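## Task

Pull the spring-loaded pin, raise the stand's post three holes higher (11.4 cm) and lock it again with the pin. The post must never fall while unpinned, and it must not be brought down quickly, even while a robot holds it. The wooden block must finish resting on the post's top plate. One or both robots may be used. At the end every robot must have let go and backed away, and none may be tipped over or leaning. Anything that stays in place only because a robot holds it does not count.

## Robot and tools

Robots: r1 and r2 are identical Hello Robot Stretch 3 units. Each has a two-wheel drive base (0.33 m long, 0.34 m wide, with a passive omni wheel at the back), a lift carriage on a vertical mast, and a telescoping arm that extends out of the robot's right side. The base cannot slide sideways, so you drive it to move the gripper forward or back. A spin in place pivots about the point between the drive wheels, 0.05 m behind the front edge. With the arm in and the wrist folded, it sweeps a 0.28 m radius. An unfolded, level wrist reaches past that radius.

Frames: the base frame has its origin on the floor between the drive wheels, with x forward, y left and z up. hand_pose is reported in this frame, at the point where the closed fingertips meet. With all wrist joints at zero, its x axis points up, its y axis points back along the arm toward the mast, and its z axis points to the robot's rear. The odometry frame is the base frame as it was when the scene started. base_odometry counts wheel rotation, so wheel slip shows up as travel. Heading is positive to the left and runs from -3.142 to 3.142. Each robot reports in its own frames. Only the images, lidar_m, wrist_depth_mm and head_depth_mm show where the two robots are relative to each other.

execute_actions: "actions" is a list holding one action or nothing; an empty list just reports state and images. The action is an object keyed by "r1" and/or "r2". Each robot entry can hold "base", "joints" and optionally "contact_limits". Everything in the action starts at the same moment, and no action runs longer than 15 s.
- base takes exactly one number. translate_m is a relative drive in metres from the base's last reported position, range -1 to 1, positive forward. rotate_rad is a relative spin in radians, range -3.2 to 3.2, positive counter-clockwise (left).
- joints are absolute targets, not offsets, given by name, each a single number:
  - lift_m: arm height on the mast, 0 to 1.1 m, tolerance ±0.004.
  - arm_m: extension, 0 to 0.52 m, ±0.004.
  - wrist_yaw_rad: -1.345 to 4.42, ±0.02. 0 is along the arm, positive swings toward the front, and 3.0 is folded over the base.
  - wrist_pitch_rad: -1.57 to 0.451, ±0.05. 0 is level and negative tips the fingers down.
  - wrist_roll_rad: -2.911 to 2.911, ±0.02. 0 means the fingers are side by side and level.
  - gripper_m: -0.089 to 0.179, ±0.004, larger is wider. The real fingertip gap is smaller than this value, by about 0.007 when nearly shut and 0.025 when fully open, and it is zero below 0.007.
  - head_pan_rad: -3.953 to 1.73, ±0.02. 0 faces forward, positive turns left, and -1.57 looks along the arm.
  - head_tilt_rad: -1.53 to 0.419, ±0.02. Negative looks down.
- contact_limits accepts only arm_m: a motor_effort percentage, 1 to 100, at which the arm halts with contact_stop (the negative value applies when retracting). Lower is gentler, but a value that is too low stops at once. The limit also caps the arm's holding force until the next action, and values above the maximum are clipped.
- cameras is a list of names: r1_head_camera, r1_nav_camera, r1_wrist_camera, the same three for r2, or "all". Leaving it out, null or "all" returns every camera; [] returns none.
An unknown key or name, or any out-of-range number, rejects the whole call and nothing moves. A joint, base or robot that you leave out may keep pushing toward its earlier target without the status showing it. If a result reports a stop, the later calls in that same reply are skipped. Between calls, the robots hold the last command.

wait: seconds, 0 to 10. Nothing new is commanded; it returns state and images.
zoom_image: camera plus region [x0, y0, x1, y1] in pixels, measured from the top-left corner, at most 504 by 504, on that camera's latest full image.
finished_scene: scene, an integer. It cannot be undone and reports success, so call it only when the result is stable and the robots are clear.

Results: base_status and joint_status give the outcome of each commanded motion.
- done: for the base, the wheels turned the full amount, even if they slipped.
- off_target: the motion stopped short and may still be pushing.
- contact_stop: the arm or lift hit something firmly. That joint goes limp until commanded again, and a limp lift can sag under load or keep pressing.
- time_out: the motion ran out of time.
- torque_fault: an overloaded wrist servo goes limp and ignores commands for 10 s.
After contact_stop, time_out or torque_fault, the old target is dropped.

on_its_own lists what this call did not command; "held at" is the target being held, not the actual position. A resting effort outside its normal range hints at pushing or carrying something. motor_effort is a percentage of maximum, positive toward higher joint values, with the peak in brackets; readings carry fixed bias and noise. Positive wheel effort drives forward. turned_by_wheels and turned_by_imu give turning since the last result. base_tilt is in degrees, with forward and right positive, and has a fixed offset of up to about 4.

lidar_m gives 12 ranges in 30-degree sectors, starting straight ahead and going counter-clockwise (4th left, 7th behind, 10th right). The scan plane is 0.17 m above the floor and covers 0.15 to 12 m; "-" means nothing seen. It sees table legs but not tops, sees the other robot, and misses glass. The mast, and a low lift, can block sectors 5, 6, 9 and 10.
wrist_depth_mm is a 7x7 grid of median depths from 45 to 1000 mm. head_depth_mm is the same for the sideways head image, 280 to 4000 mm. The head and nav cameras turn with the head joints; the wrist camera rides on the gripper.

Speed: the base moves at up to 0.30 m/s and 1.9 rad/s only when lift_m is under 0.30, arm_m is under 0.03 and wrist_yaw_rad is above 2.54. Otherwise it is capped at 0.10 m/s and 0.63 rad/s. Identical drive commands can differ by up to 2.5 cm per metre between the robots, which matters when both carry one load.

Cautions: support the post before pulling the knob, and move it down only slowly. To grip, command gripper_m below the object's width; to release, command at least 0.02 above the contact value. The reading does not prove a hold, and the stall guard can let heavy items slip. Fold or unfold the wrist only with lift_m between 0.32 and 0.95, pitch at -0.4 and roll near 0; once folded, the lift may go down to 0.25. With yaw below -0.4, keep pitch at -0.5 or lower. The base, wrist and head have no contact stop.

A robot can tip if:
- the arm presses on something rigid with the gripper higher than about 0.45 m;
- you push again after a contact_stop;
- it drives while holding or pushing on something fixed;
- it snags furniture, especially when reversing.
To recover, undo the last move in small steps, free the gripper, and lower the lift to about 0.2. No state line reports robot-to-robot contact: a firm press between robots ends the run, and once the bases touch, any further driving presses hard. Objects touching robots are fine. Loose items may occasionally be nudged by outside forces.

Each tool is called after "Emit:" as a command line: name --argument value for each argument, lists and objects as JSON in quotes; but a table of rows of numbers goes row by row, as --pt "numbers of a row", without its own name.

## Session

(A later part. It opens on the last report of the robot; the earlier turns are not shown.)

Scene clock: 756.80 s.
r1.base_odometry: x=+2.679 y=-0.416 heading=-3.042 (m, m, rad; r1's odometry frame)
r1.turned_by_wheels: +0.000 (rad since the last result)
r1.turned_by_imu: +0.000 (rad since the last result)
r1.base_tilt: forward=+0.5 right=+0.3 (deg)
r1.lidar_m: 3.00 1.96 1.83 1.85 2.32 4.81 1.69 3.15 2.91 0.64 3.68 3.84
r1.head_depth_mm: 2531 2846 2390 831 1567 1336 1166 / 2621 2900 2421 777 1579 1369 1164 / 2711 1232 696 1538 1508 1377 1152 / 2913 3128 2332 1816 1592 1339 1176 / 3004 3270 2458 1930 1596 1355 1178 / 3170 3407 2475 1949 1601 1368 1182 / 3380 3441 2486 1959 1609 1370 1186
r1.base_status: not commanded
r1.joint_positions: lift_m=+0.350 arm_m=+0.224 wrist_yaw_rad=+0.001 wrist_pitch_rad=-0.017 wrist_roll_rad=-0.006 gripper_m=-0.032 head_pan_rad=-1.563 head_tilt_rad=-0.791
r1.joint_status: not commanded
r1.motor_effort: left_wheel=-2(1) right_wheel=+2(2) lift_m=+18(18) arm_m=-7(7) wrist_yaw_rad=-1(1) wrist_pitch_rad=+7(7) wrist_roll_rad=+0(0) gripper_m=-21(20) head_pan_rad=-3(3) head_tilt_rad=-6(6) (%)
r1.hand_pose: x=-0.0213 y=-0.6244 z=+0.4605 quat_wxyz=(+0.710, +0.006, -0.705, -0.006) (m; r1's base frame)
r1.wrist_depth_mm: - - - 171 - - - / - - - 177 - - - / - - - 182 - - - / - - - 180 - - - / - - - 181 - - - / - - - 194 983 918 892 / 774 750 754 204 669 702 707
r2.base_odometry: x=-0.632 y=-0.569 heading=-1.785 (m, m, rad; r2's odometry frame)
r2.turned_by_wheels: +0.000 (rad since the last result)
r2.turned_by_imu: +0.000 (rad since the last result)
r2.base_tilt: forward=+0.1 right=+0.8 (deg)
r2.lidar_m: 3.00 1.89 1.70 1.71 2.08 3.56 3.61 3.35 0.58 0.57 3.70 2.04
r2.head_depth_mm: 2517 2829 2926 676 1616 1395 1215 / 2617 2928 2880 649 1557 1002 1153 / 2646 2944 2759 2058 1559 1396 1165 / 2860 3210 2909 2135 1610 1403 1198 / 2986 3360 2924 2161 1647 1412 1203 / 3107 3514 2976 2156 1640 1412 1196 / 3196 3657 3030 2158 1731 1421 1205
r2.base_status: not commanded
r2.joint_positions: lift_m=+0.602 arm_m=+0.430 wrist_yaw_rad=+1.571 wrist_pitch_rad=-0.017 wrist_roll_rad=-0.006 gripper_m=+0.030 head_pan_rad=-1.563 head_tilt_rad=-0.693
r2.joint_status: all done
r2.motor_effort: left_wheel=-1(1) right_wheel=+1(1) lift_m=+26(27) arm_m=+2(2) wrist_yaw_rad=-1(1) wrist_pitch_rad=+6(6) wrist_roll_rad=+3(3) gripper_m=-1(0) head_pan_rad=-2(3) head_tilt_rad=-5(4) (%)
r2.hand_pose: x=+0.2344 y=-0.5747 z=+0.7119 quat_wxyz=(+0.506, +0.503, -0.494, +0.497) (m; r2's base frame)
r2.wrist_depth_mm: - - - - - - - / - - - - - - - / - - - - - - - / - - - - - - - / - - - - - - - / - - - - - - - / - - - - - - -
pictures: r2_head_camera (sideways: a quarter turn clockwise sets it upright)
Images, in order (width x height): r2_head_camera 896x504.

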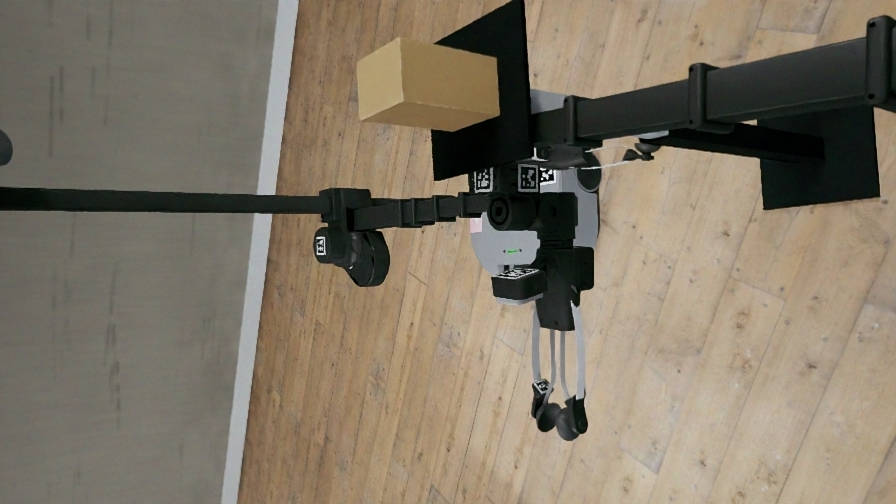

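Emit:
execute_actions --actions '[{"r2": {"joints": {"lift_m": 0.607}}}]' --cameras '[]'

Emit:
execute_actions --actions '[{"r2": {"joints": {"lift_m": 0.612}}}]' --cameras '["r1_wrist_camera"]'

Scene clock: 763.23 s.
r1.base_odometry: x=+2.679 y=-0.416 heading=-3.042 (m, m, rad; r1's odometry frame)
r1.turned_by_wheels: +0.000 (rad since the last result)
r1.turned_by_imu: +0.000 (rad since the last result)
r1.base_tilt: forward=+0.6 right=+0.3 (deg)
r1.lidar_m: 2.99 1.97 1.83 1.85 2.32 4.82 1.69 3.15 2.92 0.64 3.68 3.83
r1.head_depth_mm: 2527 2820 2391 824 1562 1330 1164 / 2610 2918 2411 773 1571 1375 1168 / 2728 1231 695 1527 1497 1381 1150 / 2873 3110 2355 1811 1585 1352 1177 / 3048 3260 2450 1946 1600 1364 1177 / 3176 3378 2506 1951 1600 1361 1183 / 3321 3424 2480 1964 1606 1367 1187
r1.base_status: not commanded
r1.joint_positions: lift_m=+0.350 arm_m=+0.224 wrist_yaw_rad=+0.001 wrist_pitch_rad=-0.017 wrist_roll_rad=-0.006 gripper_m=-0.032 head_pan_rad=-1.563 head_tilt_rad=-0.791
r1.joint_status: not commanded
r1.motor_effort: left_wheel=-2(2) right_wheel=+3(2) lift_m=+18(18) arm_m=-7(7) wrist_yaw_rad=-1(2) wrist_pitch_rad=+7(7) wrist_roll_rad=+0(0) gripper_m=-20(20) head_pan_rad=-3(3) head_tilt_rad=-5(5) (%)
r1.hand_pose: x=-0.0213 y=-0.6244 z=+0.4605 quat_wxyz=(+0.710, +0.006, -0.705, -0.006) (m; r1's base frame)
r1.wrist_depth_mm: - - - 171 - - - / - - - 176 - - - / - - - 180 - - - / - - - 179 - - - / - - - 182 - - - / - - - 194 985 892 879 / 787 754 744 202 685 710 701
r2.base_odometry: x=-0.632 y=-0.569 heading=-1.785 (m, m, rad; r2's odometry frame)
r2.turned_by_wheels: +0.000 (rad since the last result)
r2.turned_by_imu: -0.001 (rad since the last result)
r2.base_tilt: forward=+0.0 right=+0.8 (deg)
r2.lidar_m: 3.00 1.89 1.70 1.71 2.08 3.58 3.58 3.36 0.58 0.57 3.69 2.04
r2.head_depth_mm: 2545 2845 2891 674 1632 1391 1203 / 2627 2938 2908 650 1549 1004 1160 / 2614 2911 2757 2097 1554 1401 1169 / 2862 3243 2900 2153 1599 1406 1195 / 2996 3342 2910 2161 1657 1406 1198 / 3089 3513 2989 2165 1666 1411 1203 / 3227 3631 2969 2168 1719 1414 1206
r2.base_status: not commanded
r2.joint_positions: lift_m=+0.606 arm_m=+0.430 wrist_yaw_rad=+1.571 wrist_pitch_rad=-0.017 wrist_roll_rad=-0.006 gripper_m=+0.030 head_pan_rad=-1.563 head_tilt_rad=-0.693
r2.joint_status: all done
r2.motor_effort: left_wheel=-2(2) right_wheel=+2(2) lift_m=+33(34) arm_m=+3(2) wrist_yaw_rad=-2(2) wrist_pitch_rad=+6(7) wrist_roll_rad=+3(3) gripper_m=+0(1) head_pan_rad=-2(2) head_tilt_rad=-4(5) (%)
r2.hand_pose: x=+0.2344 y=-0.5747 z=+0.7165 quat_wxyz=(+0.506, +0.503, -0.494, +0.497) (m; r2's base frame)
r2.wrist_depth_mm: - - - - - - - / - - - - - - - / - - - - - - - / - - - - - - - / - - - - - - - / - - - - - - - / - - - - - - -
pictures: none
No camera images: the call's "cameras" was empty. Leave "cameras" out to get every camera's image.

Scene clock: 763.97 s.
r1.base_odometry: x=+2.679 y=-0.416 heading=-3.042 (m, m, rad; r1's odometry frame)
r1.turned_by_wheels: +0.000 (rad since the last result)
r1.turned_by_imu: +0.000 (rad since the last result)
r1.base_tilt: forward=+0.7 right=+0.3 (deg)
r1.lidar_m: 2.99 1.96 1.83 1.85 2.32 4.82 1.68 3.13 2.91 0.64 3.69 3.86
r1.head_depth_mm: 2542 2823 2396 830 1572 1336 1162 / 2610 2923 2399 770 1567 1371 1168 / 2729 1227 695 1531 1500 1382 1149 / 2895 3077 2363 1812 1588 1340 1179 / 3000 3233 2454 1933 1592 1359 1180 / 3184 3396 2459 1948 1607 1363 1184 / 3357 3449 2486 1958 1609 1368 1190
r1.base_status: not commanded
r1.joint_positions: lift_m=+0.350 arm_m=+0.224 wrist_yaw_rad=+0.001 wrist_pitch_rad=-0.017 wrist_roll_rad=-0.006 gripper_m=-0.032 head_pan_rad=-1.563 head_tilt_rad=-0.791
r1.joint_status: not commanded
r1.motor_effort: left_wheel=-1(1) right_wheel=+3(3) lift_m=+18(18) arm_m=-7(7) wrist_yaw_rad=-1(1) wrist_pitch_rad=+7(8) wrist_roll_rad=+0(0) gripper_m=-20(20) head_pan_rad=-3(4) head_tilt_rad=-4(6) (%)
r1.hand_pose: x=-0.0213 y=-0.6244 z=+0.4605 quat_wxyz=(+0.710, +0.006, -0.705, -0.006) (m; r1's base frame)
r1.wrist_depth_mm: - - - 171 - - - / - - - 176 - - - / - - - 182 - - - / - - - 180 - - - / - - - 182 - - - / - - - 195 - 938 892 / 790 761 735 202 677 729 708
r2.base_odometry: x=-0.632 y=-0.569 heading=-1.785 (m, m, rad; r2's odometry frame)
r2.turned_by_wheels: +0.000 (rad since the last result)
r2.turned_by_imu: +0.000 (rad since the last result)
r2.base_tilt: forward=+0.0 right=+0.8 (deg)
r2.lidar_m: 3.00 1.89 1.70 1.71 2.08 3.55 3.57 3.38 0.57 0.57 3.71 2.05
r2.head_depth_mm: 2570 2877 2892 676 1625 1396 1204 / 2615 2958 2895 648 1536 1008 1157 / 2637 2922 2753 2108 1548 1389 1174 / 2832 3214 2891 2129 1609 1396 1195 / 2975 3326 2944 2140 1659 1405 1199 / 3075 3473 2955 2165 1673 1404 1197 / 3215 3734 2986 2189 1714 1410 1203
r2.base_status: not commanded
r2.joint_positions: lift_m=+0.608 arm_m=+0.430 wrist_yaw_rad=+1.571 wrist_pitch_rad=-0.017 wrist_roll_rad=-0.006 gripper_m=+0.030 head_pan_rad=-1.563 head_tilt_rad=-0.693
r2.joint_status: lift_m contact_stop (moved +0.001 of +0.006)
r2.on_its_own: lift_m is slack since a contact_stop, until your next command for it (your +0.612 is given up)
r2.motor_effort: left_wheel=-3(4) right_wheel=+3(4) lift_m=+22(46) arm_m=+2(2) wrist_yaw_rad=-2(2) wrist_pitch_rad=+6(6) wrist_roll_rad=+3(3) gripper_m=+0(0) head_pan_rad=-3(2) head_tilt_rad=-4(5) (%)
r2.hand_pose: x=+0.2344 y=-0.5747 z=+0.7179 quat_wxyz=(+0.506, +0.503, -0.494, +0.497) (m; r2's base frame)
r2.wrist_depth_mm: - - - - - - - / - - - - - - - / - - - - - - - / - - - - - - - / - - - - - - - / - - - - - - - / - - - - - - -
pictures: r1_wrist_camera
Images, in order (width x height): r1_wrist_camera 644x364.

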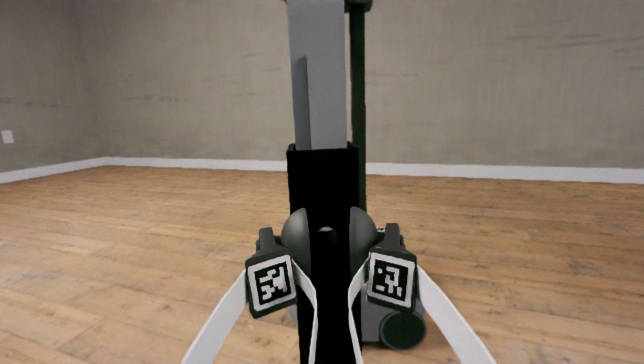

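Emit:
execute_actions --actions '[{"r2": {"joints": {"lift_m": 0.607}}}]' --cameras '[]'

Emit:
execute_actions --actions '[{"r1": {"joints": {"arm_m": 0.212}}}]' --cameras '["r1_wrist_camera", "r1_head_camera"]'

Emit:
zoom_image --camera "r1_head_camera" --region '[520, 140, 700, 260]'

Scene clock: 773.57 s.
r1.base_odometry: x=+2.679 y=-0.416 heading=-3.042 (m, m, rad; r1's odometry frame)
r1.turned_by_wheels: +0.000 (rad since the last result)
r1.turned_by_imu: +0.000 (rad since the last result)
r1.base_tilt: forward=+0.6 right=+0.3 (deg)
r1.lidar_m: 2.98 1.96 1.83 1.85 2.32 4.84 1.69 3.14 2.91 0.64 3.69 3.82
r1.head_depth_mm: 2545 2826 2400 827 1569 1336 1160 / 2611 2902 2394 773 1573 1371 1169 / 2697 1232 695 1534 1496 1385 1151 / 2889 3107 2376 1820 1587 1338 1178 / 3046 3256 2464 1937 1599 1360 1179 / 3194 3426 2456 1949 1606 1361 1182 / 3360 3432 2507 1965 1602 1367 1185
r1.base_status: not commanded
r1.joint_positions: lift_m=+0.350 arm_m=+0.224 wrist_yaw_rad=+0.001 wrist_pitch_rad=-0.017 wrist_roll_rad=-0.006 gripper_m=-0.032 head_pan_rad=-1.563 head_tilt_rad=-0.791
r1.joint_status: not commanded
r1.motor_effort: left_wheel=-1(1) right_wheel=+2(2) lift_m=+18(18) arm_m=-7(7) wrist_yaw_rad=-1(1) wrist_pitch_rad=+7(7) wrist_roll_rad=+0(0) gripper_m=-20(21) head_pan_rad=-3(3) head_tilt_rad=-6(5) (%)
r1.hand_pose: x=-0.0213 y=-0.6244 z=+0.4605 quat_wxyz=(+0.710, +0.006, -0.705, -0.006) (m; r1's base frame)
r1.wrist_depth_mm: - - - 170 - - - / - - - 177 - - - / - - - 179 - - - / - - - 181 - - - / - - - 183 - - - / - - - 194 987 935 894 / 787 758 729 205 689 729 693
r2.base_odometry: x=-0.632 y=-0.569 heading=-1.785 (m, m, rad; r2's odometry frame)
r2.turned_by_wheels: +0.000 (rad since the last result)
r2.turned_by_imu: -0.001 (rad since the last result)
r2.base_tilt: forward=+0.0 right=+0.8 (deg)
r2.lidar_m: 2.99 1.89 1.71 1.71 2.08 3.57 3.59 3.37 0.58 0.57 3.72 2.04
r2.head_depth_mm: 2529 2799 2856 675 1630 1387 1210 / 2672 2995 2880 649 1538 1008 1163 / 2613 2924 2726 2062 1553 1394 1175 / 2865 3214 2938 2144 1601 1407 1197 / 2950 3383 2935 2187 1657 1405 1193 / 3100 3498 2982 2175 1659 1405 1202 / 3260 3643 2956 2187 1719 1409 1206
r2.base_status: not commanded
r2.joint_positions: lift_m=+0.606 arm_m=+0.430 wrist_yaw_rad=+1.571 wrist_pitch_rad=-0.017 wrist_roll_rad=-0.006 gripper_m=+0.030 head_pan_rad=-1.563 head_tilt_rad=-0.693
r2.joint_status: all done
r2.motor_effort: left_wheel=-3(3) right_wheel=+3(3) lift_m=+32(32) arm_m=+2(3) wrist_yaw_rad=-2(2) wrist_pitch_rad=+6(6) wrist_roll_rad=+3(3) gripper_m=+0(0) head_pan_rad=-2(2) head_tilt_rad=-5(5) (%)
r2.hand_pose: x=+0.2344 y=-0.5747 z=+0.7166 quat_wxyz=(+0.506, +0.503, -0.494, +0.497) (m; r2's base frame)
r2.wrist_depth_mm: - - - - - - - / - - - - - - - / - - - - - - - / - - - - - - - / - - - - - - - / - - - - - - - / - - - - - - -
pictures: none
No camera images: the call's "cameras" was empty. Leave "cameras" out to get every camera's image.

Scene clock: 774.40 s.
r1.base_odometry: x=+2.679 y=-0.416 heading=-3.042 (m, m, rad; r1's odometry frame)
r1.turned_by_wheels: +0.000 (rad since the last result)
r1.turned_by_imu: +0.000 (rad since the last result)
r1.base_tilt: forward=+0.6 right=+0.2 (deg)
r1.lidar_m: 2.99 1.96 1.83 1.85 2.32 4.83 1.69 3.15 2.92 0.64 3.71 3.84
r1.head_depth_mm: 2549 2794 2384 824 1565 1335 1160 / 2599 2910 2404 773 1569 1367 1163 / 2700 1226 695 1529 1516 1382 1152 / 2897 3125 2374 1812 1594 1344 1173 / 3054 3271 2455 1926 1594 1356 1178 / 3205 3392 2503 1947 1602 1362 1178 / 3371 3436 2471 1958 1611 1371 1186
r1.base_status: not commanded
r1.joint_positions: lift_m=+0.350 arm_m=+0.212 wrist_yaw_rad=+0.000 wrist_pitch_rad=-0.015 wrist_roll_rad=-0.006 gripper_m=-0.032 head_pan_rad=-1.563 head_tilt_rad=-0.791
r1.joint_status: all done
r1.motor_effort: left_wheel=-2(1) right_wheel=+2(3) lift_m=+19(18) arm_m=-4(9) wrist_yaw_rad=-1(1) wrist_pitch_rad=+7(7) wrist_roll_rad=+0(0) gripper_m=-19(20) head_pan_rad=-3(3) head_tilt_rad=-6(5) (%)
r1.hand_pose: x=-0.0213 y=-0.6132 z=+0.4609 quat_wxyz=(+0.710, +0.006, -0.705, -0.005) (m; r1's base frame)
r1.wrist_depth_mm: - - - 181 - - - / - - - 187 - - - / - - - 193 - - - / - - - 192 - - - / - - - 175 - - - / - - - 207 - 917 885 / 810 762 756 219 699 703 713
r2.base_odometry: x=-0.632 y=-0.569 heading=-1.785 (m, m, rad; r2's odometry frame)
r2.turned_by_wheels: +0.000 (rad since the last result)
r2.turned_by_imu: +0.000 (rad since the last result)
r2.base_tilt: forward=+0.0 right=+0.8 (deg)
r2.lidar_m: 2.99 1.89 1.70 1.71 2.08 3.56 3.58 3.37 0.58 0.57 3.70 2.05
r2.head_depth_mm: 2577 2826 2888 676 1634 1390 1213 / 2663 2964 2913 649 1538 1005 1159 / 2652 2941 2794 1329 1543 1381 1172 / 2870 3194 2918 2144 1600 1397 1193 / 2936 3319 2936 2155 1658 1413 1193 / 3137 3514 2971 2191 1664 1416 1202 / 3267 3726 2963 2188 1720 1410 1204
r2.base_status: not commanded
r2.joint_positions: lift_m=+0.606 arm_m=+0.430 wrist_yaw_rad=+1.571 wrist_pitch_rad=-0.017 wrist_roll_rad=-0.006 gripper_m=+0.030 head_pan_rad=-1.563 head_tilt_rad=-0.693
r2.joint_status: not commanded
r2.motor_effort: left_wheel=-3(3) right_wheel=+3(3) lift_m=+33(32) arm_m=+3(2) wrist_yaw_rad=-1(1) wrist_pitch_rad=+6(6) wrist_roll_rad=+3(3) gripper_m=-1(0) head_pan_rad=-3(2) head_tilt_rad=-4(4) (%)
r2.hand_pose: x=+0.2344 y=-0.5747 z=+0.7166 quat_wxyz=(+0.506, +0.503, -0.494, +0.497) (m; r2's base frame)
r2.wrist_depth_mm: - - - - - - - / - - - - - - - / - - - - - - - / - - - - - - - / - - - - - - - / - - - - - - - / - - - - - - -
pictures: r1_head_camera (sideways: a quarter turn clockwise sets it upright), r1_wrist_camera
Images, in order (width x height): r1_head_camera 896x504, r1_wrist_camera 644x364.

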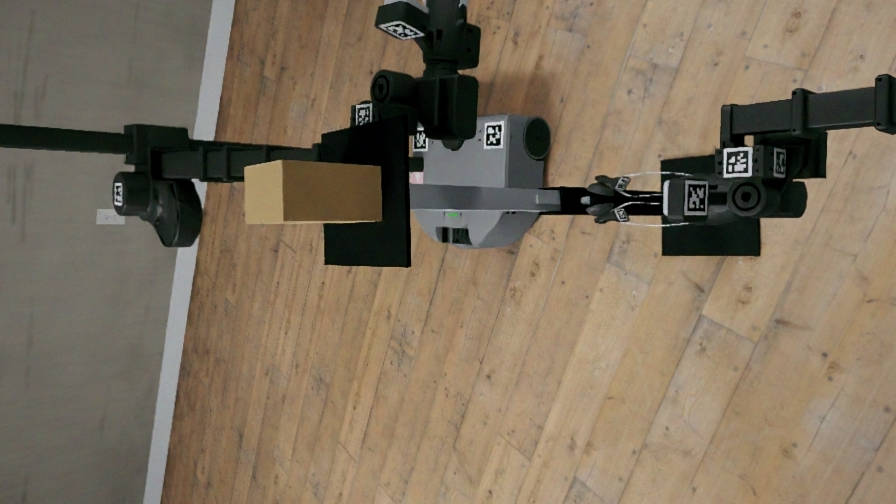

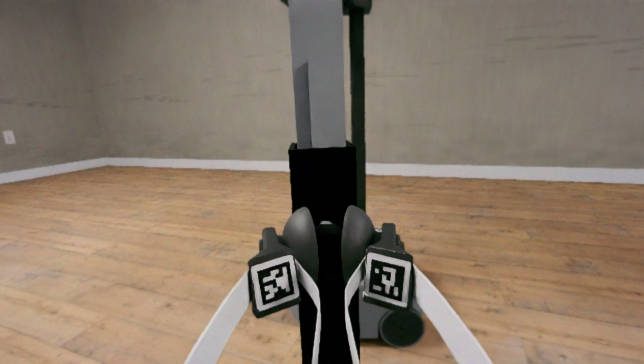

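Region (520, 140, 700, 260) of r1_head_camera's 896x504 image, scaled by 2.800, with more detail than that image has.

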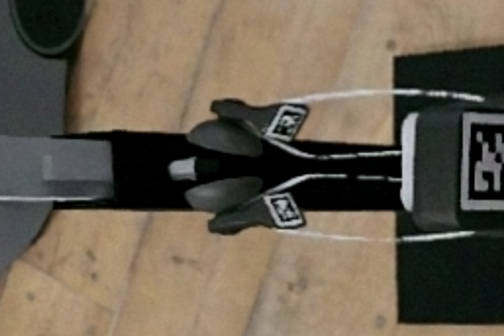

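Emit:
execute_actions --actions '[{"r1": {"joints": {"gripper_m": 0.045, "arm_m": 0.14}}}]' --cameras '[]'

Emit:
execute_actions --actions '[{"r1": {"base": {"translate_m": -0.31}, "joints": {"wrist_yaw_rad": 1.4, "arm_m": 0.36, "head_pan_rad": -1.2, "head_tilt_rad": -0.85}}}]' --cameras '["r1_wrist_camera", "r1_head_camera"]'

Scene clock: 896.13 s.
r1.base_odometry: x=+2.679 y=-0.416 heading=-3.041 (m, m, rad; r1's odometry frame)
r1.turned_by_wheels: +0.000 (rad since the last result)
r1.turned_by_imu: +0.000 (rad since the last result)
r1.base_tilt: forward=+0.6 right=+0.3 (deg)
r1.lidar_m: 2.98 1.96 1.83 1.85 2.33 4.82 1.69 3.14 2.91 0.64 3.66 3.86
r1.head_depth_mm: 2526 2818 2387 824 1564 1336 1164 / 2594 2916 2410 773 1577 1345 1191 / 2724 1233 694 1533 1511 1280 - / 2885 3091 2362 1820 1589 1341 1173 / 3016 3299 2450 1937 1599 1357 1173 / 3176 3395 2469 1939 1606 1365 1185 / 3356 3492 2493 1961 1609 1361 1189
r1.base_status: not commanded
r1.joint_positions: lift_m=+0.350 arm_m=+0.140 wrist_yaw_rad=+0.001 wrist_pitch_rad=-0.019 wrist_roll_rad=-0.006 gripper_m=+0.045 head_pan_rad=-1.563 head_tilt_rad=-0.791
r1.joint_status: all done
r1.motor_effort: left_wheel=-2(1) right_wheel=+2(3) lift_m=+18(18) arm_m=-3(6) wrist_yaw_rad=-1(1) wrist_pitch_rad=+9(8) wrist_roll_rad=+0(0) gripper_m=+0(80) head_pan_rad=-3(3) head_tilt_rad=-5(5) (%)
r1.hand_pose: x=-0.0213 y=-0.5410 z=+0.4599 quat_wxyz=(+0.710, +0.007, -0.705, -0.007) (m; r1's base frame)
r1.wrist_depth_mm: - - - 851 - - - / - - - 914 - - - / - - - 934 - - - / - - - 954 - - - / - - - 279 - - - / - - - 288 - 883 888 / 768 773 729 305 713 696 699
r2.base_odometry: x=-0.632 y=-0.569 heading=-1.785 (m, m, rad; r2's odometry frame)
r2.turned_by_wheels: +0.000 (rad since the last result)
r2.turned_by_imu: -0.001 (rad since the last result)
r2.base_tilt: forward=+0.0 right=+0.8 (deg)
r2.lidar_m: 2.99 1.88 1.70 1.71 2.08 3.58 3.58 3.37 0.58 0.57 3.69 2.05
r2.head_depth_mm: 2566 2854 2829 675 1634 1392 1215 / 2612 2941 2869 649 1556 1009 1163 / 2617 2969 2747 1322 1550 1385 1169 / 2841 3192 2912 2147 1609 1397 1196 / 2956 3328 2931 2171 1642 1399 1205 / 3064 3503 2967 2187 1680 1410 1204 / 3214 3622 2973 2167 1723 1417 1205
r2.base_status: not commanded
r2.joint_positions: lift_m=+0.606 arm_m=+0.430 wrist_yaw_rad=+1.571 wrist_pitch_rad=-0.017 wrist_roll_rad=-0.006 gripper_m=+0.030 head_pan_rad=-1.563 head_tilt_rad=-0.693
r2.joint_status: not commanded
r2.motor_effort: left_wheel=-3(3) right_wheel=+3(3) lift_m=+32(33) arm_m=+2(2) wrist_yaw_rad=-1(1) wrist_pitch_rad=+6(6) wrist_roll_rad=+3(3) gripper_m=+0(0) head_pan_rad=-3(3) head_tilt_rad=-4(4) (%)
r2.hand_pose: x=+0.2344 y=-0.5747 z=+0.7166 quat_wxyz=(+0.506, +0.503, -0.494, +0.497) (m; r2's base frame)
r2.wrist_depth_mm: - - - - - - - / - - - - - - - / - - - - - - - / - - - - - - - / - - - - - - - / - - - - - - - / - - - - - - -
pictures: none
No camera images: the call's "cameras" was empty. Leave "cameras" out to get every camera's image.

Scene clock: 900.37 s.
r1.base_odometry: x=+2.987 y=-0.385 heading=-3.042 (m, m, rad; r1's odometry frame)
r1.turned_by_wheels: +0.000 (rad since the last result)
r1.turned_by_imu: -0.001 (rad since the last result)
r1.base_tilt: forward=+0.6 right=+0.2 (deg)
r1.lidar_m: 3.19 2.09 1.95 1.97 2.47 2.60 1.38 3.02 2.80 1.20 0.70 4.14
r1.head_depth_mm: 2630 2665 2224 1708 1545 1305 1164 / 2903 1192 2156 1520 1552 1287 1152 / 3319 2943 795 1592 1544 1315 1147 / 3649 733 765 1726 1455 1319 1159 / 3916 2994 2204 1843 1544 1324 1159 / - 3026 2291 1851 1552 1330 1165 / - 3022 2308 1855 1556 1337 1170
r1.base_status: done
r1.joint_positions: lift_m=+0.350 arm_m=+0.360 wrist_yaw_rad=+1.397 wrist_pitch_rad=-0.019 wrist_roll_rad=-0.006 gripper_m=+0.045 head_pan_rad=-1.207 head_tilt_rad=-0.839
r1.joint_status: all done
r1.motor_effort: left_wheel=-1(5) right_wheel=+2(2) lift_m=+18(18) arm_m=+4(5) wrist_yaw_rad=+3(5) wrist_pitch_rad=+8(8) wrist_roll_rad=+0(0) gripper_m=+0(0) head_pan_rad=+4(29) head_tilt_rad=-6(14) (%)
r1.hand_pose: x=+0.2305 y=-0.5488 z=+0.4598 quat_wxyz=(+0.548, +0.459, -0.535, +0.451) (m; r1's base frame)
r1.wrist_depth_mm: - - - - - 202 - / - - - - - 211 - / - - - - - - - / - - - - 242 222 - / - - - - 232 - - / - - - 924 - 839 898 / 768 767 724 735 659 683 716
r2.base_odometry: x=-0.632 y=-0.569 heading=-1.785 (m, m, rad; r2's odometry frame)
r2.turned_by_wheels: +0.000 (rad since the last result)
r2.turned_by_imu: -0.001 (rad since the last result)
r2.base_tilt: forward=+0.0 right=+0.8 (deg)
r2.lidar_m: 2.99 1.88 1.70 1.71 2.08 3.56 3.60 3.37 0.58 0.57 3.70 2.05
r2.head_depth_mm: 2547 2831 2901 674 1623 1391 1214 / 2650 2917 2863 651 1542 1003 1151 / 2752 3145 2960 2243 1631 1406 1167 / 2865 3268 2936 2141 1553 1399 1203 / 2953 3340 2668 1920 1055 1407 1202 / 3030 3489 2959 2035 1561 1408 1203 / 3206 3653 2996 2184 1706 1427 1207
r2.base_status: not commanded
r2.joint_positions: lift_m=+0.606 arm_m=+0.430 wrist_yaw_rad=+1.571 wrist_pitch_rad=-0.017 wrist_roll_rad=-0.006 gripper_m=+0.030 head_pan_rad=-1.563 head_tilt_rad=-0.693
r2.joint_status: not commanded
r2.motor_effort: left_wheel=-3(3) right_wheel=+2(2) lift_m=+32(33) arm_m=+3(3) wrist_yaw_rad=-2(1) wrist_pitch_rad=+6(6) wrist_roll_rad=+3(3) gripper_m=+0(0) head_pan_rad=-2(3) head_tilt_rad=-5(5) (%)
r2.hand_pose: x=+0.2344 y=-0.5747 z=+0.7166 quat_wxyz=(+0.506, +0.503, -0.494, +0.497) (m; r2's base frame)
r2.wrist_depth_mm: - - - - - - - / - - - - - - - / - - - - - - - / - - - - - - - / - - - - - - - / - - - - - - - / - - - - - - -
pictures: r1_head_camera (sideways: a quarter turn clockwise sets it upright), r1_wrist_camera
Images, in order (width x height): r1_head_camera 896x504, r1_wrist_camera 644x364.

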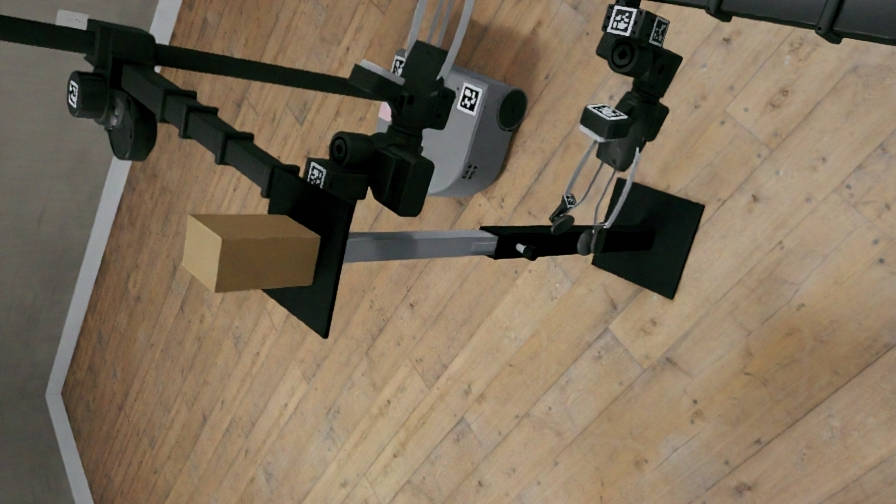

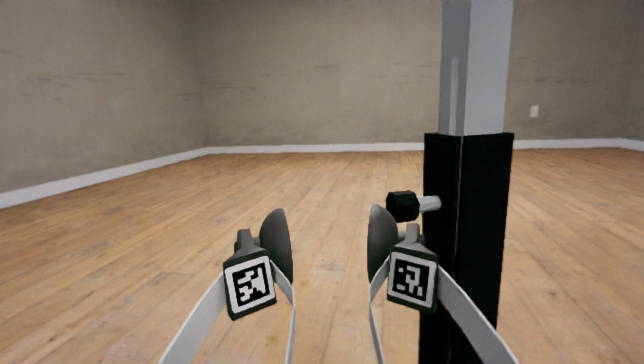

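Emit:
execute_actions --actions '[]'

Scene clock: 928.83 s.
r1.base_odometry: x=+2.987 y=-0.385 heading=-3.042 (m, m, rad; r1's odometry frame)
r1.turned_by_wheels: +0.000 (rad since the last result)
r1.turned_by_imu: +0.000 (rad since the last result)
r1.base_tilt: forward=+0.6 right=+0.3 (deg)
r1.lidar_m: 3.19 2.08 1.95 1.97 2.46 2.60 1.38 3.04 2.79 1.20 0.70 4.13
r1.head_depth_mm: 2661 2666 2208 1710 1548 1302 1167 / 2889 1193 2157 1516 1556 1289 1149 / 3325 2920 798 1597 1545 1317 1151 / 3640 732 765 1731 1457 1317 1156 / 3858 3011 2208 1841 1545 1325 1157 / - 3013 2282 1848 1542 1331 1162 / - 3054 2294 1853 1543 1338 1170
r1.base_status: done
r1.joint_positions: lift_m=+0.350 arm_m=+0.360 wrist_yaw_rad=+1.397 wrist_pitch_rad=-0.019 wrist_roll_rad=-0.006 gripper_m=+0.045 head_pan_rad=-1.207 head_tilt_rad=-0.839
r1.joint_status: all done
r1.motor_effort: left_wheel=-1(5) right_wheel=+1(2) lift_m=+18(18) arm_m=+4(5) wrist_yaw_rad=+3(5) wrist_pitch_rad=+8(8) wrist_roll_rad=+0(0) gripper_m=+0(0) head_pan_rad=+4(29) head_tilt_rad=-6(14) (%)
r1.hand_pose: x=+0.2305 y=-0.5488 z=+0.4598 quat_wxyz=(+0.548, +0.459, -0.535, +0.451) (m; r1's base frame)
r1.wrist_depth_mm: - - - - - 204 - / - - - - - 210 - / - - - - - - - / - - - - 243 221 - / - - - - 234 - - / - - - 959 - 810 896 / 777 749 735 726 670 696 708
r2.base_odometry: x=-0.632 y=-0.569 heading=-1.785 (m, m, rad; r2's odometry frame)
r2.turned_by_wheels: +0.000 (rad since the last result)
r2.turned_by_imu: -0.001 (rad since the last result)
r2.base_tilt: forward=+0.1 right=+0.8 (deg)
r2.lidar_m: 2.99 1.88 1.70 1.71 2.08 3.56 3.58 3.38 0.58 0.57 3.68 2.05
r2.head_depth_mm: 2556 2848 2899 675 1629 1383 1212 / 2628 2937 2862 651 1546 1006 1156 / 2748 3088 2899 2201 1645 1404 1171 / 2830 3163 2951 2157 1574 1402 1191 / 2991 3258 2678 1906 1056 1411 1197 / 3024 3546 2940 2011 1566 1404 1199 / 3243 3653 2965 2178 1736 1417 1202
r2.base_status: not commanded
r2.joint_positions: lift_m=+0.606 arm_m=+0.430 wrist_yaw_rad=+1.571 wrist_pitch_rad=-0.017 wrist_roll_rad=-0.006 gripper_m=+0.030 head_pan_rad=-1.563 head_tilt_rad=-0.693
r2.joint_status: not commanded
r2.motor_effort: left_wheel=-3(3) right_wheel=+3(2) lift_m=+32(33) arm_m=+3(3) wrist_yaw_rad=-2(1) wrist_pitch_rad=+7(6) wrist_roll_rad=+3(3) gripper_m=+0(0) head_pan_rad=-2(3) head_tilt_rad=-5(5) (%)
r2.hand_pose: x=+0.2344 y=-0.5747 z=+0.7166 quat_wxyz=(+0.506, +0.503, -0.494, +0.497) (m; r2's base frame)
r2.wrist_depth_mm: - - - - - - - / - - - - - - - / - - - - - - - / - - - - - - - / - - - - - - - / - - - - - - - / - - - - - - -
pictures: r1_head_camera (sideways: a quarter turn clockwise sets it upright), r1_nav_camera (sideways: a quarter turn counterclockwise sets it upright), r1_wrist_camera, r2_head_camera (sideways: a quarter turn clockwise sets it upright), r2_nav_camera (sideways: a quarter turn counterclockwise sets it upright), r2_wrist_camera
Images, in order (width x height): r1_head_camera 896x504, r1_nav_camera 672x504, r1_wrist_camera 644x364, r2_head_camera 896x504, r2_nav_camera 672x504, r2_wrist_camera 644x364.

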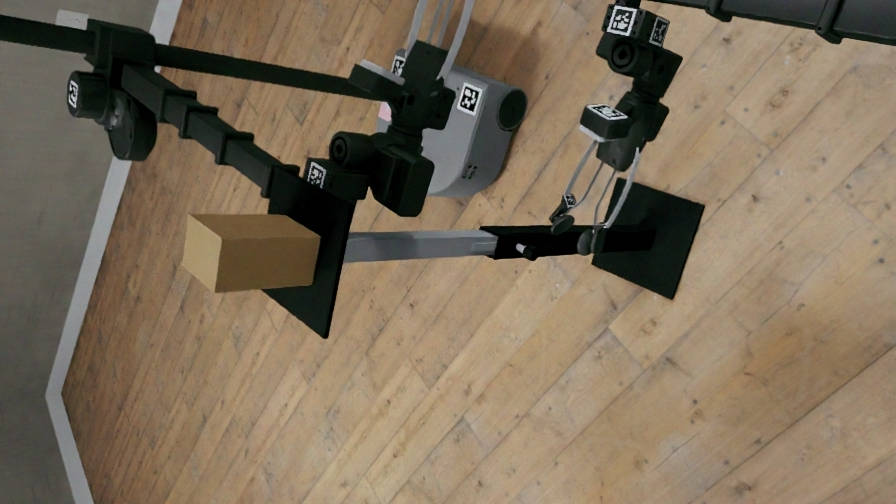

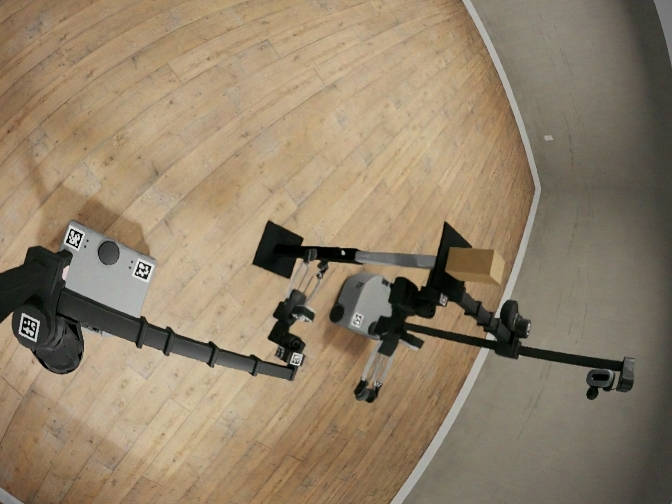

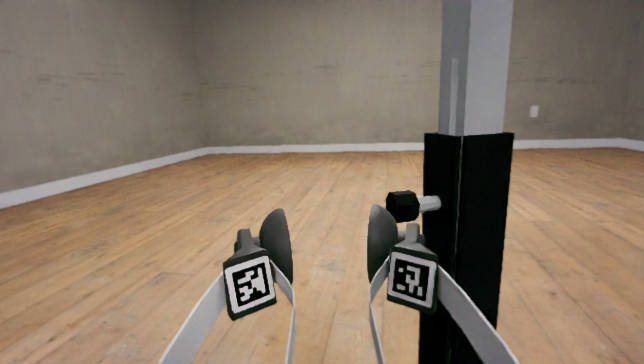

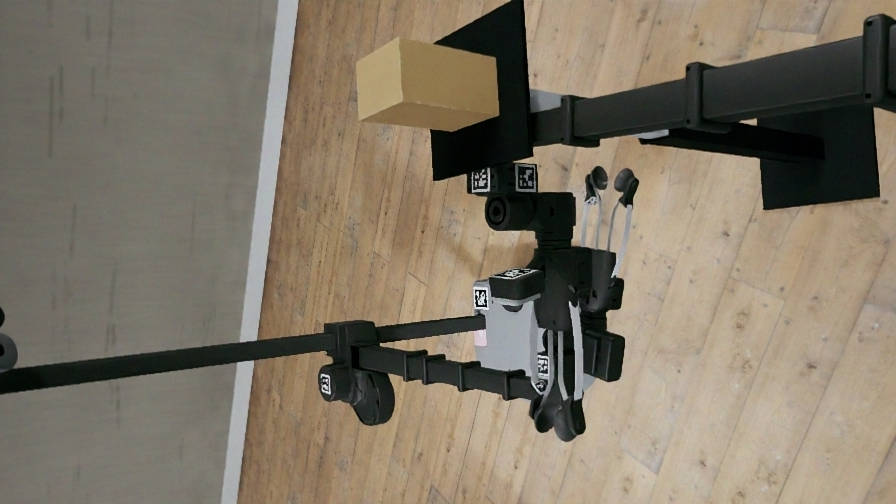

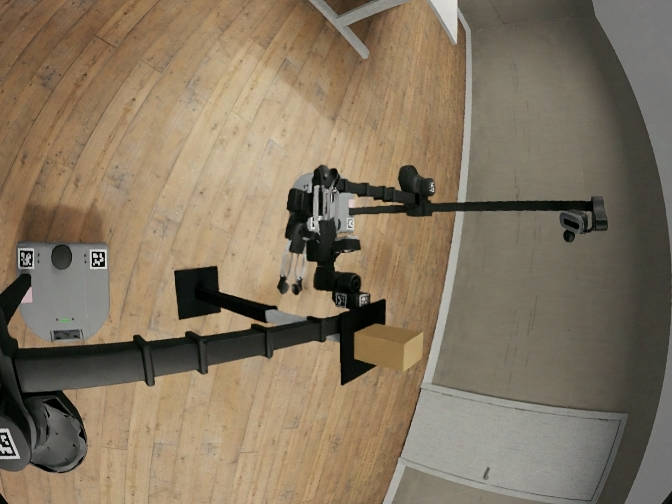

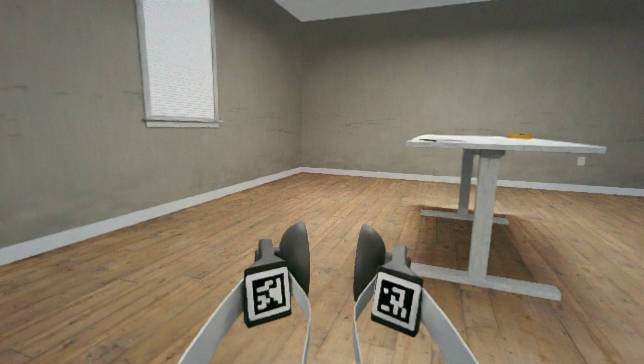

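Emit:
execute_actions --actions '[{"r1": {"joints": {"arm_m": 0.41}}}]' --cameras '["r1_wrist_camera", "r1_head_camera"]'

Scene clock: 996.10 s.
r1.base_odometry: x=+2.987 y=-0.385 heading=-3.042 (m, m, rad; r1's odometry frame)
r1.turned_by_wheels: +0.000 (rad since the last result)
r1.turned_by_imu: +0.000 (rad since the last result)
r1.base_tilt: forward=+0.7 right=+0.3 (deg)
r1.lidar_m: 3.19 2.08 1.95 1.97 2.47 2.59 1.38 3.02 2.79 1.20 0.70 4.14
r1.head_depth_mm: 2647 2659 2205 1699 1581 1304 1146 / 2911 1192 2153 1525 1584 1306 1153 / 3316 2958 796 1583 1523 1317 1152 / 3597 731 765 1725 1440 1315 1157 / 3884 3014 2200 1833 1542 1323 1162 / - 3021 2295 1852 1549 1330 1161 / - 3050 2297 1866 1548 1333 1168
r1.base_status: not commanded
r1.joint_positions: lift_m=+0.350 arm_m=+0.410 wrist_yaw_rad=+1.398 wrist_pitch_rad=-0.019 wrist_roll_rad=-0.006 gripper_m=+0.045 head_pan_rad=-1.207 head_tilt_rad=-0.839
r1.joint_status: all done
r1.motor_effort: left_wheel=-1(1) right_wheel=+2(2) lift_m=+18(18) arm_m=+4(4) wrist_yaw_rad=+2(3) wrist_pitch_rad=+8(8) wrist_roll_rad=+0(0) gripper_m=+0(0) head_pan_rad=+4(4) head_tilt_rad=-6(6) (%)
r1.hand_pose: x=+0.2305 y=-0.5988 z=+0.4598 quat_wxyz=(+0.548, +0.459, -0.535, +0.451) (m; r1's base frame)
r1.wrist_depth_mm: - - - - 195 - - / - - - - 201 - - / - - - - 205 - - / - - - - 209 - - / - - - - 218 - - / - - - 941 - 901 883 / 770 771 711 733 235 712 701
r2.base_odometry: x=-0.632 y=-0.569 heading=-1.785 (m, m, rad; r2's odometry frame)
r2.turned_by_wheels: +0.000 (rad since the last result)
r2.turned_by_imu: -0.001 (rad since the last result)
r2.base_tilt: forward=+0.0 right=+0.8 (deg)
r2.lidar_m: 2.99 1.88 1.70 1.71 2.08 3.56 3.60 3.36 0.58 0.57 3.71 2.05
r2.head_depth_mm: 2535 2828 2874 675 1626 1392 1207 / 2630 2959 2867 650 1552 1003 1148 / 2734 3079 2880 2211 1631 1365 1170 / 2828 3203 2935 2150 1591 1402 1196 / 2963 3222 2655 1928 991 1402 1200 / 2986 3497 2916 2005 1301 1404 1203 / 3200 3728 3021 2180 1725 1409 1203
r2.base_status: not commanded
r2.joint_positions: lift_m=+0.606 arm_m=+0.430 wrist_yaw_rad=+1.571 wrist_pitch_rad=-0.017 wrist_roll_rad=-0.006 gripper_m=+0.030 head_pan_rad=-1.563 head_tilt_rad=-0.693
r2.joint_status: not commanded
r2.motor_effort: left_wheel=-3(3) right_wheel=+3(3) lift_m=+32(32) arm_m=+3(2) wrist_yaw_rad=-1(1) wrist_pitch_rad=+6(6) wrist_roll_rad=+3(3) gripper_m=+0(0) head_pan_rad=-2(3) head_tilt_rad=-4(4) (%)
r2.hand_pose: x=+0.2344 y=-0.5747 z=+0.7166 quat_wxyz=(+0.506, +0.503, -0.494, +0.497) (m; r2's base frame)
r2.wrist_depth_mm: - - - - - - - / - - - - - - - / - - - - - - - / - - - - - - - / - - - - - - - / - - - - - - - / - - - - - - -
pictures: r1_head_camera (sideways: a quarter turn clockwise sets it upright), r1_wrist_camera
Images, in order (width x height): r1_head_camera 896x504, r1_wrist_camera 644x364.

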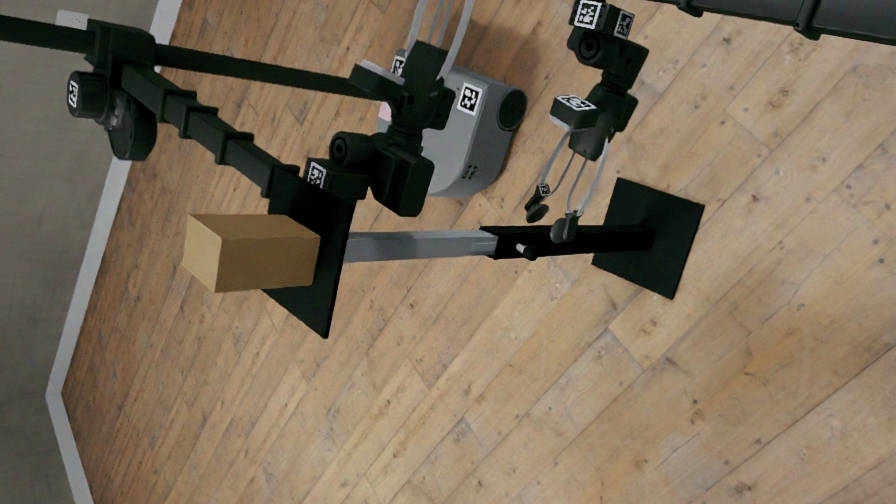

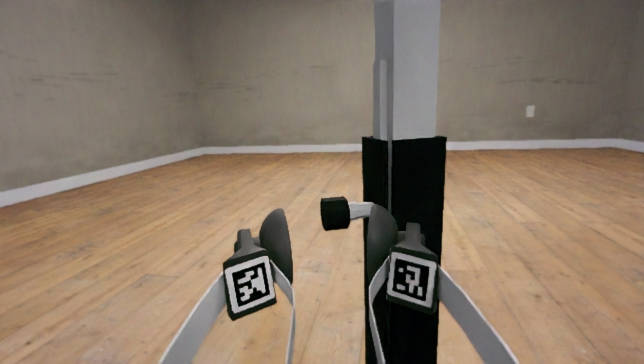

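Emit:
execute_actions --actions '[{"r1": {"base": {"translate_m": 0.02}, "joints": {"arm_m": 0.414}}}]' --cameras '["r1_wrist_camera", "r1_head_camera"]'

Scene clock: 1013.20 s.
r1.base_odometry: x=+2.967 y=-0.387 heading=-3.042 (m, m, rad; r1's odometry frame)
r1.turned_by_wheels: +0.000 (rad since the last result)
r1.turned_by_imu: +0.000 (rad since the last result)
r1.base_tilt: forward=+0.6 right=+0.3 (deg)
r1.lidar_m: 3.20 2.07 1.94 1.96 2.46 2.62 1.40 3.02 2.80 1.20 0.69 4.11
r1.head_depth_mm: 1209 2560 2135 1663 1581 1309 1147 / 2957 1165 2160 1519 1555 1308 1150 / 3344 2952 790 1621 1528 1317 1157 / 3618 2852 760 1728 1467 1321 1156 / 3885 3007 2186 1835 1546 1323 1162 / - 3049 2287 1852 1545 1333 1165 / - 3050 2313 1854 1550 1334 1170
r1.base_status: done
r1.joint_positions: lift_m=+0.350 arm_m=+0.414 wrist_yaw_rad=+1.398 wrist_pitch_rad=-0.019 wrist_roll_rad=-0.006 gripper_m=+0.045 head_pan_rad=-1.207 head_tilt_rad=-0.839
r1.joint_status: all done
r1.motor_effort: left_wheel=-2(4) right_wheel=+1(5) lift_m=+18(18) arm_m=+4(5) wrist_yaw_rad=+3(2) wrist_pitch_rad=+8(8) wrist_roll_rad=+0(0) gripper_m=+0(0) head_pan_rad=+4(4) head_tilt_rad=-6(7) (%)
r1.hand_pose: x=+0.2305 y=-0.6028 z=+0.4598 quat_wxyz=(+0.548, +0.459, -0.535, +0.451) (m; r1's base frame)
r1.wrist_depth_mm: - - - - 174 - - / - - - - 180 - - / - - - - 185 - - / - - - - 186 - - / - - - - 194 - - / - - - 967 - 915 870 / 798 757 739 745 210 699 697
r2.base_odometry: x=-0.632 y=-0.569 heading=-1.785 (m, m, rad; r2's odometry frame)
r2.turned_by_wheels: +0.000 (rad since the last result)
r2.turned_by_imu: -0.001 (rad since the last result)
r2.base_tilt: forward=+0.0 right=+0.8 (deg)
r2.lidar_m: 3.00 1.89 1.70 1.71 2.07 3.57 3.59 3.36 0.58 0.57 3.67 2.05
r2.head_depth_mm: 2528 2830 2881 673 1628 1393 1217 / 2677 2980 2922 650 1553 1008 1159 / 2784 3085 2909 2211 1634 1359 1169 / 2864 3215 2928 2145 1586 1365 1199 / 2885 3266 2804 1744 993 1406 1195 / 3049 3510 2935 2083 1568 1414 1207 / 3211 3673 2989 2190 1721 1410 1206
r2.base_status: not commanded
r2.joint_positions: lift_m=+0.606 arm_m=+0.430 wrist_yaw_rad=+1.571 wrist_pitch_rad=-0.017 wrist_roll_rad=-0.006 gripper_m=+0.030 head_pan_rad=-1.563 head_tilt_rad=-0.693
r2.joint_status: not commanded
r2.motor_effort: left_wheel=-3(3) right_wheel=+3(3) lift_m=+32(33) arm_m=+4(3) wrist_yaw_rad=-2(1) wrist_pitch_rad=+6(6) wrist_roll_rad=+3(3) gripper_m=+1(0) head_pan_rad=-2(3) head_tilt_rad=-5(5) (%)
r2.hand_pose: x=+0.2344 y=-0.5747 z=+0.7166 quat_wxyz=(+0.506, +0.503, -0.494, +0.497) (m; r2's base frame)
r2.wrist_depth_mm: - - - - - - - / - - - - - - - / - - - - - - - / - - - - - - - / - - - - - - - / - - - - - - - / - - - - - - -
pictures: r1_head_camera (sideways: a quarter turn clockwise sets it upright), r1_wrist_camera
Images, in order (width x height): r1_head_camera 896x504, r1_wrist_camera 644x364.

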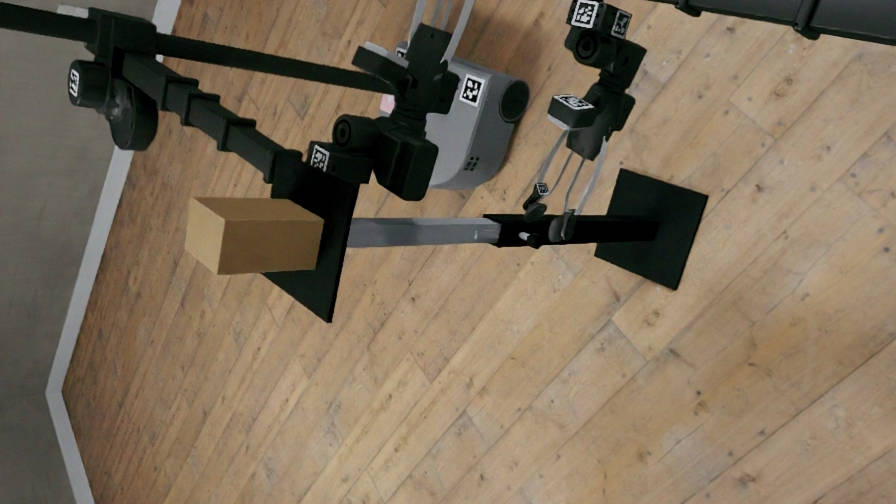

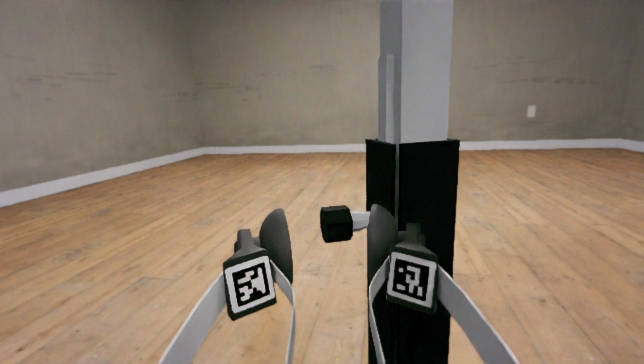

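Emit:
execute_actions --actions '[{"r1": {"base": {"translate_m": 0.012}}}]' --cameras '["r1_wrist_camera", "r1_head_camera"]'

Scene clock: 1025.40 s.
r1.base_odometry: x=+2.955 y=-0.389 heading=-3.042 (m, m, rad; r1's odometry frame)
r1.turned_by_wheels: +0.000 (rad since the last result)
r1.turned_by_imu: +0.000 (rad since the last result)
r1.base_tilt: forward=+0.6 right=+0.3 (deg)
r1.lidar_m: 3.15 2.08 1.94 1.96 2.46 2.64 1.41 3.04 2.81 1.20 0.69 4.10
r1.head_depth_mm: 1196 2559 2141 1658 1580 1303 1147 / 2969 1186 2229 1537 1551 1307 1147 / 3338 2939 779 1639 1492 1316 1152 / 3626 2959 768 1774 1466 1320 1157 / 3922 3013 2277 1844 1540 1327 1158 / - 3008 2291 1842 1548 1329 1162 / - 3062 2313 1856 1553 1334 1170
r1.base_status: done
r1.joint_positions: lift_m=+0.350 arm_m=+0.414 wrist_yaw_rad=+1.398 wrist_pitch_rad=-0.019 wrist_roll_rad=-0.006 gripper_m=+0.045 head_pan_rad=-1.207 head_tilt_rad=-0.839
r1.joint_status: not commanded
r1.motor_effort: left_wheel=-2(1) right_wheel=+2(4) lift_m=+18(18) arm_m=+4(4) wrist_yaw_rad=+2(2) wrist_pitch_rad=+8(8) wrist_roll_rad=+0(0) gripper_m=+0(0) head_pan_rad=+4(4) head_tilt_rad=-6(5) (%)
r1.hand_pose: x=+0.2305 y=-0.6028 z=+0.4598 quat_wxyz=(+0.548, +0.459, -0.535, +0.451) (m; r1's base frame)
r1.wrist_depth_mm: - - - - 163 - - / - - - - 169 - - / - - - - 173 - - / - - - - 176 - - / - - - - 180 - - / - - - 963 - 909 870 / 787 756 716 736 196 706 709
r2.base_odometry: x=-0.632 y=-0.569 heading=-1.785 (m, m, rad; r2's odometry frame)
r2.turned_by_wheels: +0.000 (rad since the last result)
r2.turned_by_imu: -0.001 (rad since the last result)
r2.base_tilt: forward=+0.0 right=+0.8 (deg)
r2.lidar_m: 3.00 1.89 1.70 1.71 2.08 3.55 3.59 3.39 0.58 0.57 3.69 2.05
r2.head_depth_mm: 2556 2833 2875 676 1613 1392 1214 / 2628 2979 2840 649 1545 1004 1152 / 2744 3100 2890 2220 1640 1380 1171 / 2840 3184 2948 2160 1560 1369 1200 / 2892 3270 2557 1691 962 1378 1197 / 3110 3442 2982 2066 1598 1411 1202 / 3211 3622 2966 2162 1707 1423 1202
r2.base_status: not commanded
r2.joint_positions: lift_m=+0.606 arm_m=+0.430 wrist_yaw_rad=+1.571 wrist_pitch_rad=-0.017 wrist_roll_rad=-0.006 gripper_m=+0.030 head_pan_rad=-1.563 head_tilt_rad=-0.693
r2.joint_status: not commanded
r2.motor_effort: left_wheel=-3(3) right_wheel=+3(3) lift_m=+33(32) arm_m=+2(3) wrist_yaw_rad=-2(1) wrist_pitch_rad=+6(6) wrist_roll_rad=+3(4) gripper_m=+0(0) head_pan_rad=-3(2) head_tilt_rad=-5(5) (%)
r2.hand_pose: x=+0.2344 y=-0.5747 z=+0.7166 quat_wxyz=(+0.506, +0.503, -0.494, +0.497) (m; r2's base frame)
r2.wrist_depth_mm: - - - - - - - / - - - - - - - / - - - - - - - / - - - - - - - / - - - - - - - / - - - - - - - / - - - - - - -
pictures: r1_head_camera (sideways: a quarter turn clockwise sets it upright), r1_wrist_camera
Images, in order (width x height): r1_head_camera 896x504, r1_wrist_camera 644x364.

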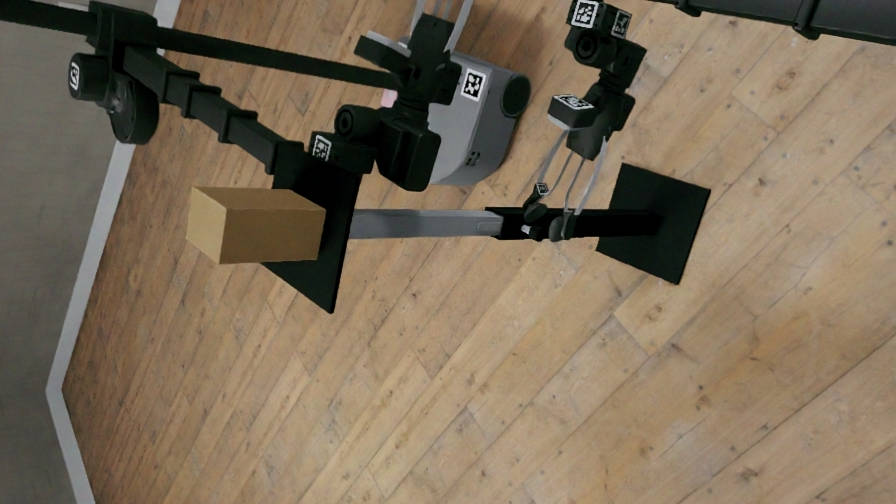

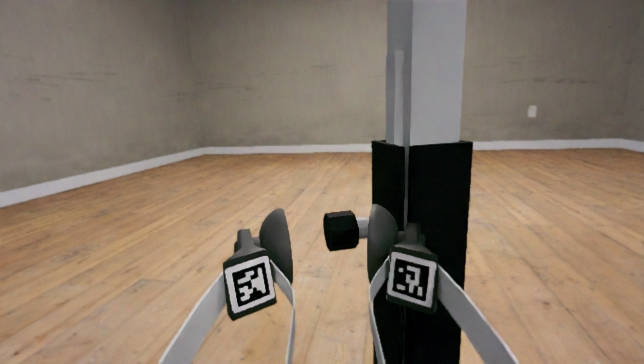

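Emit:
zoom_image --camera "r1_head_camera" --region '[460, 150, 640, 280]'

Emit:
zoom_image --camera "r1_wrist_camera" --region '[240, 140, 480, 320]'

Region (460, 150, 640, 280) of r1_head_camera's 896x504 image, scaled by 2.800, with more detail than that image has.

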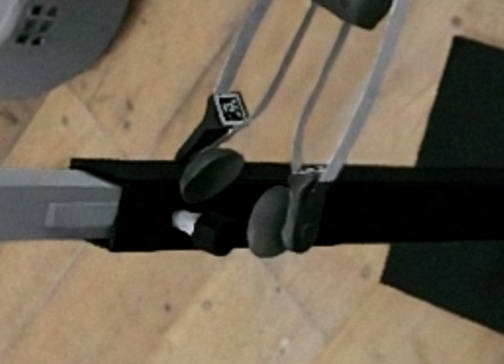

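Region (240, 140, 480, 320) of r1_wrist_camera's 644x364 image, scaled by 2.100; it fills the top 378 rows of this view, and the rest is white.

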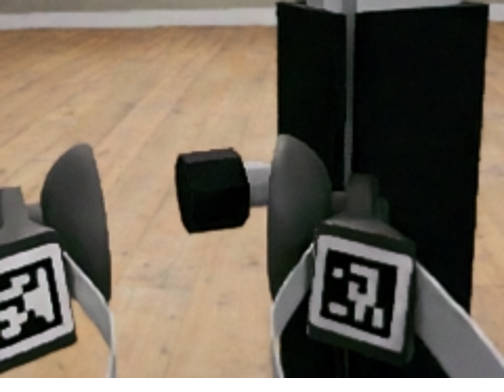

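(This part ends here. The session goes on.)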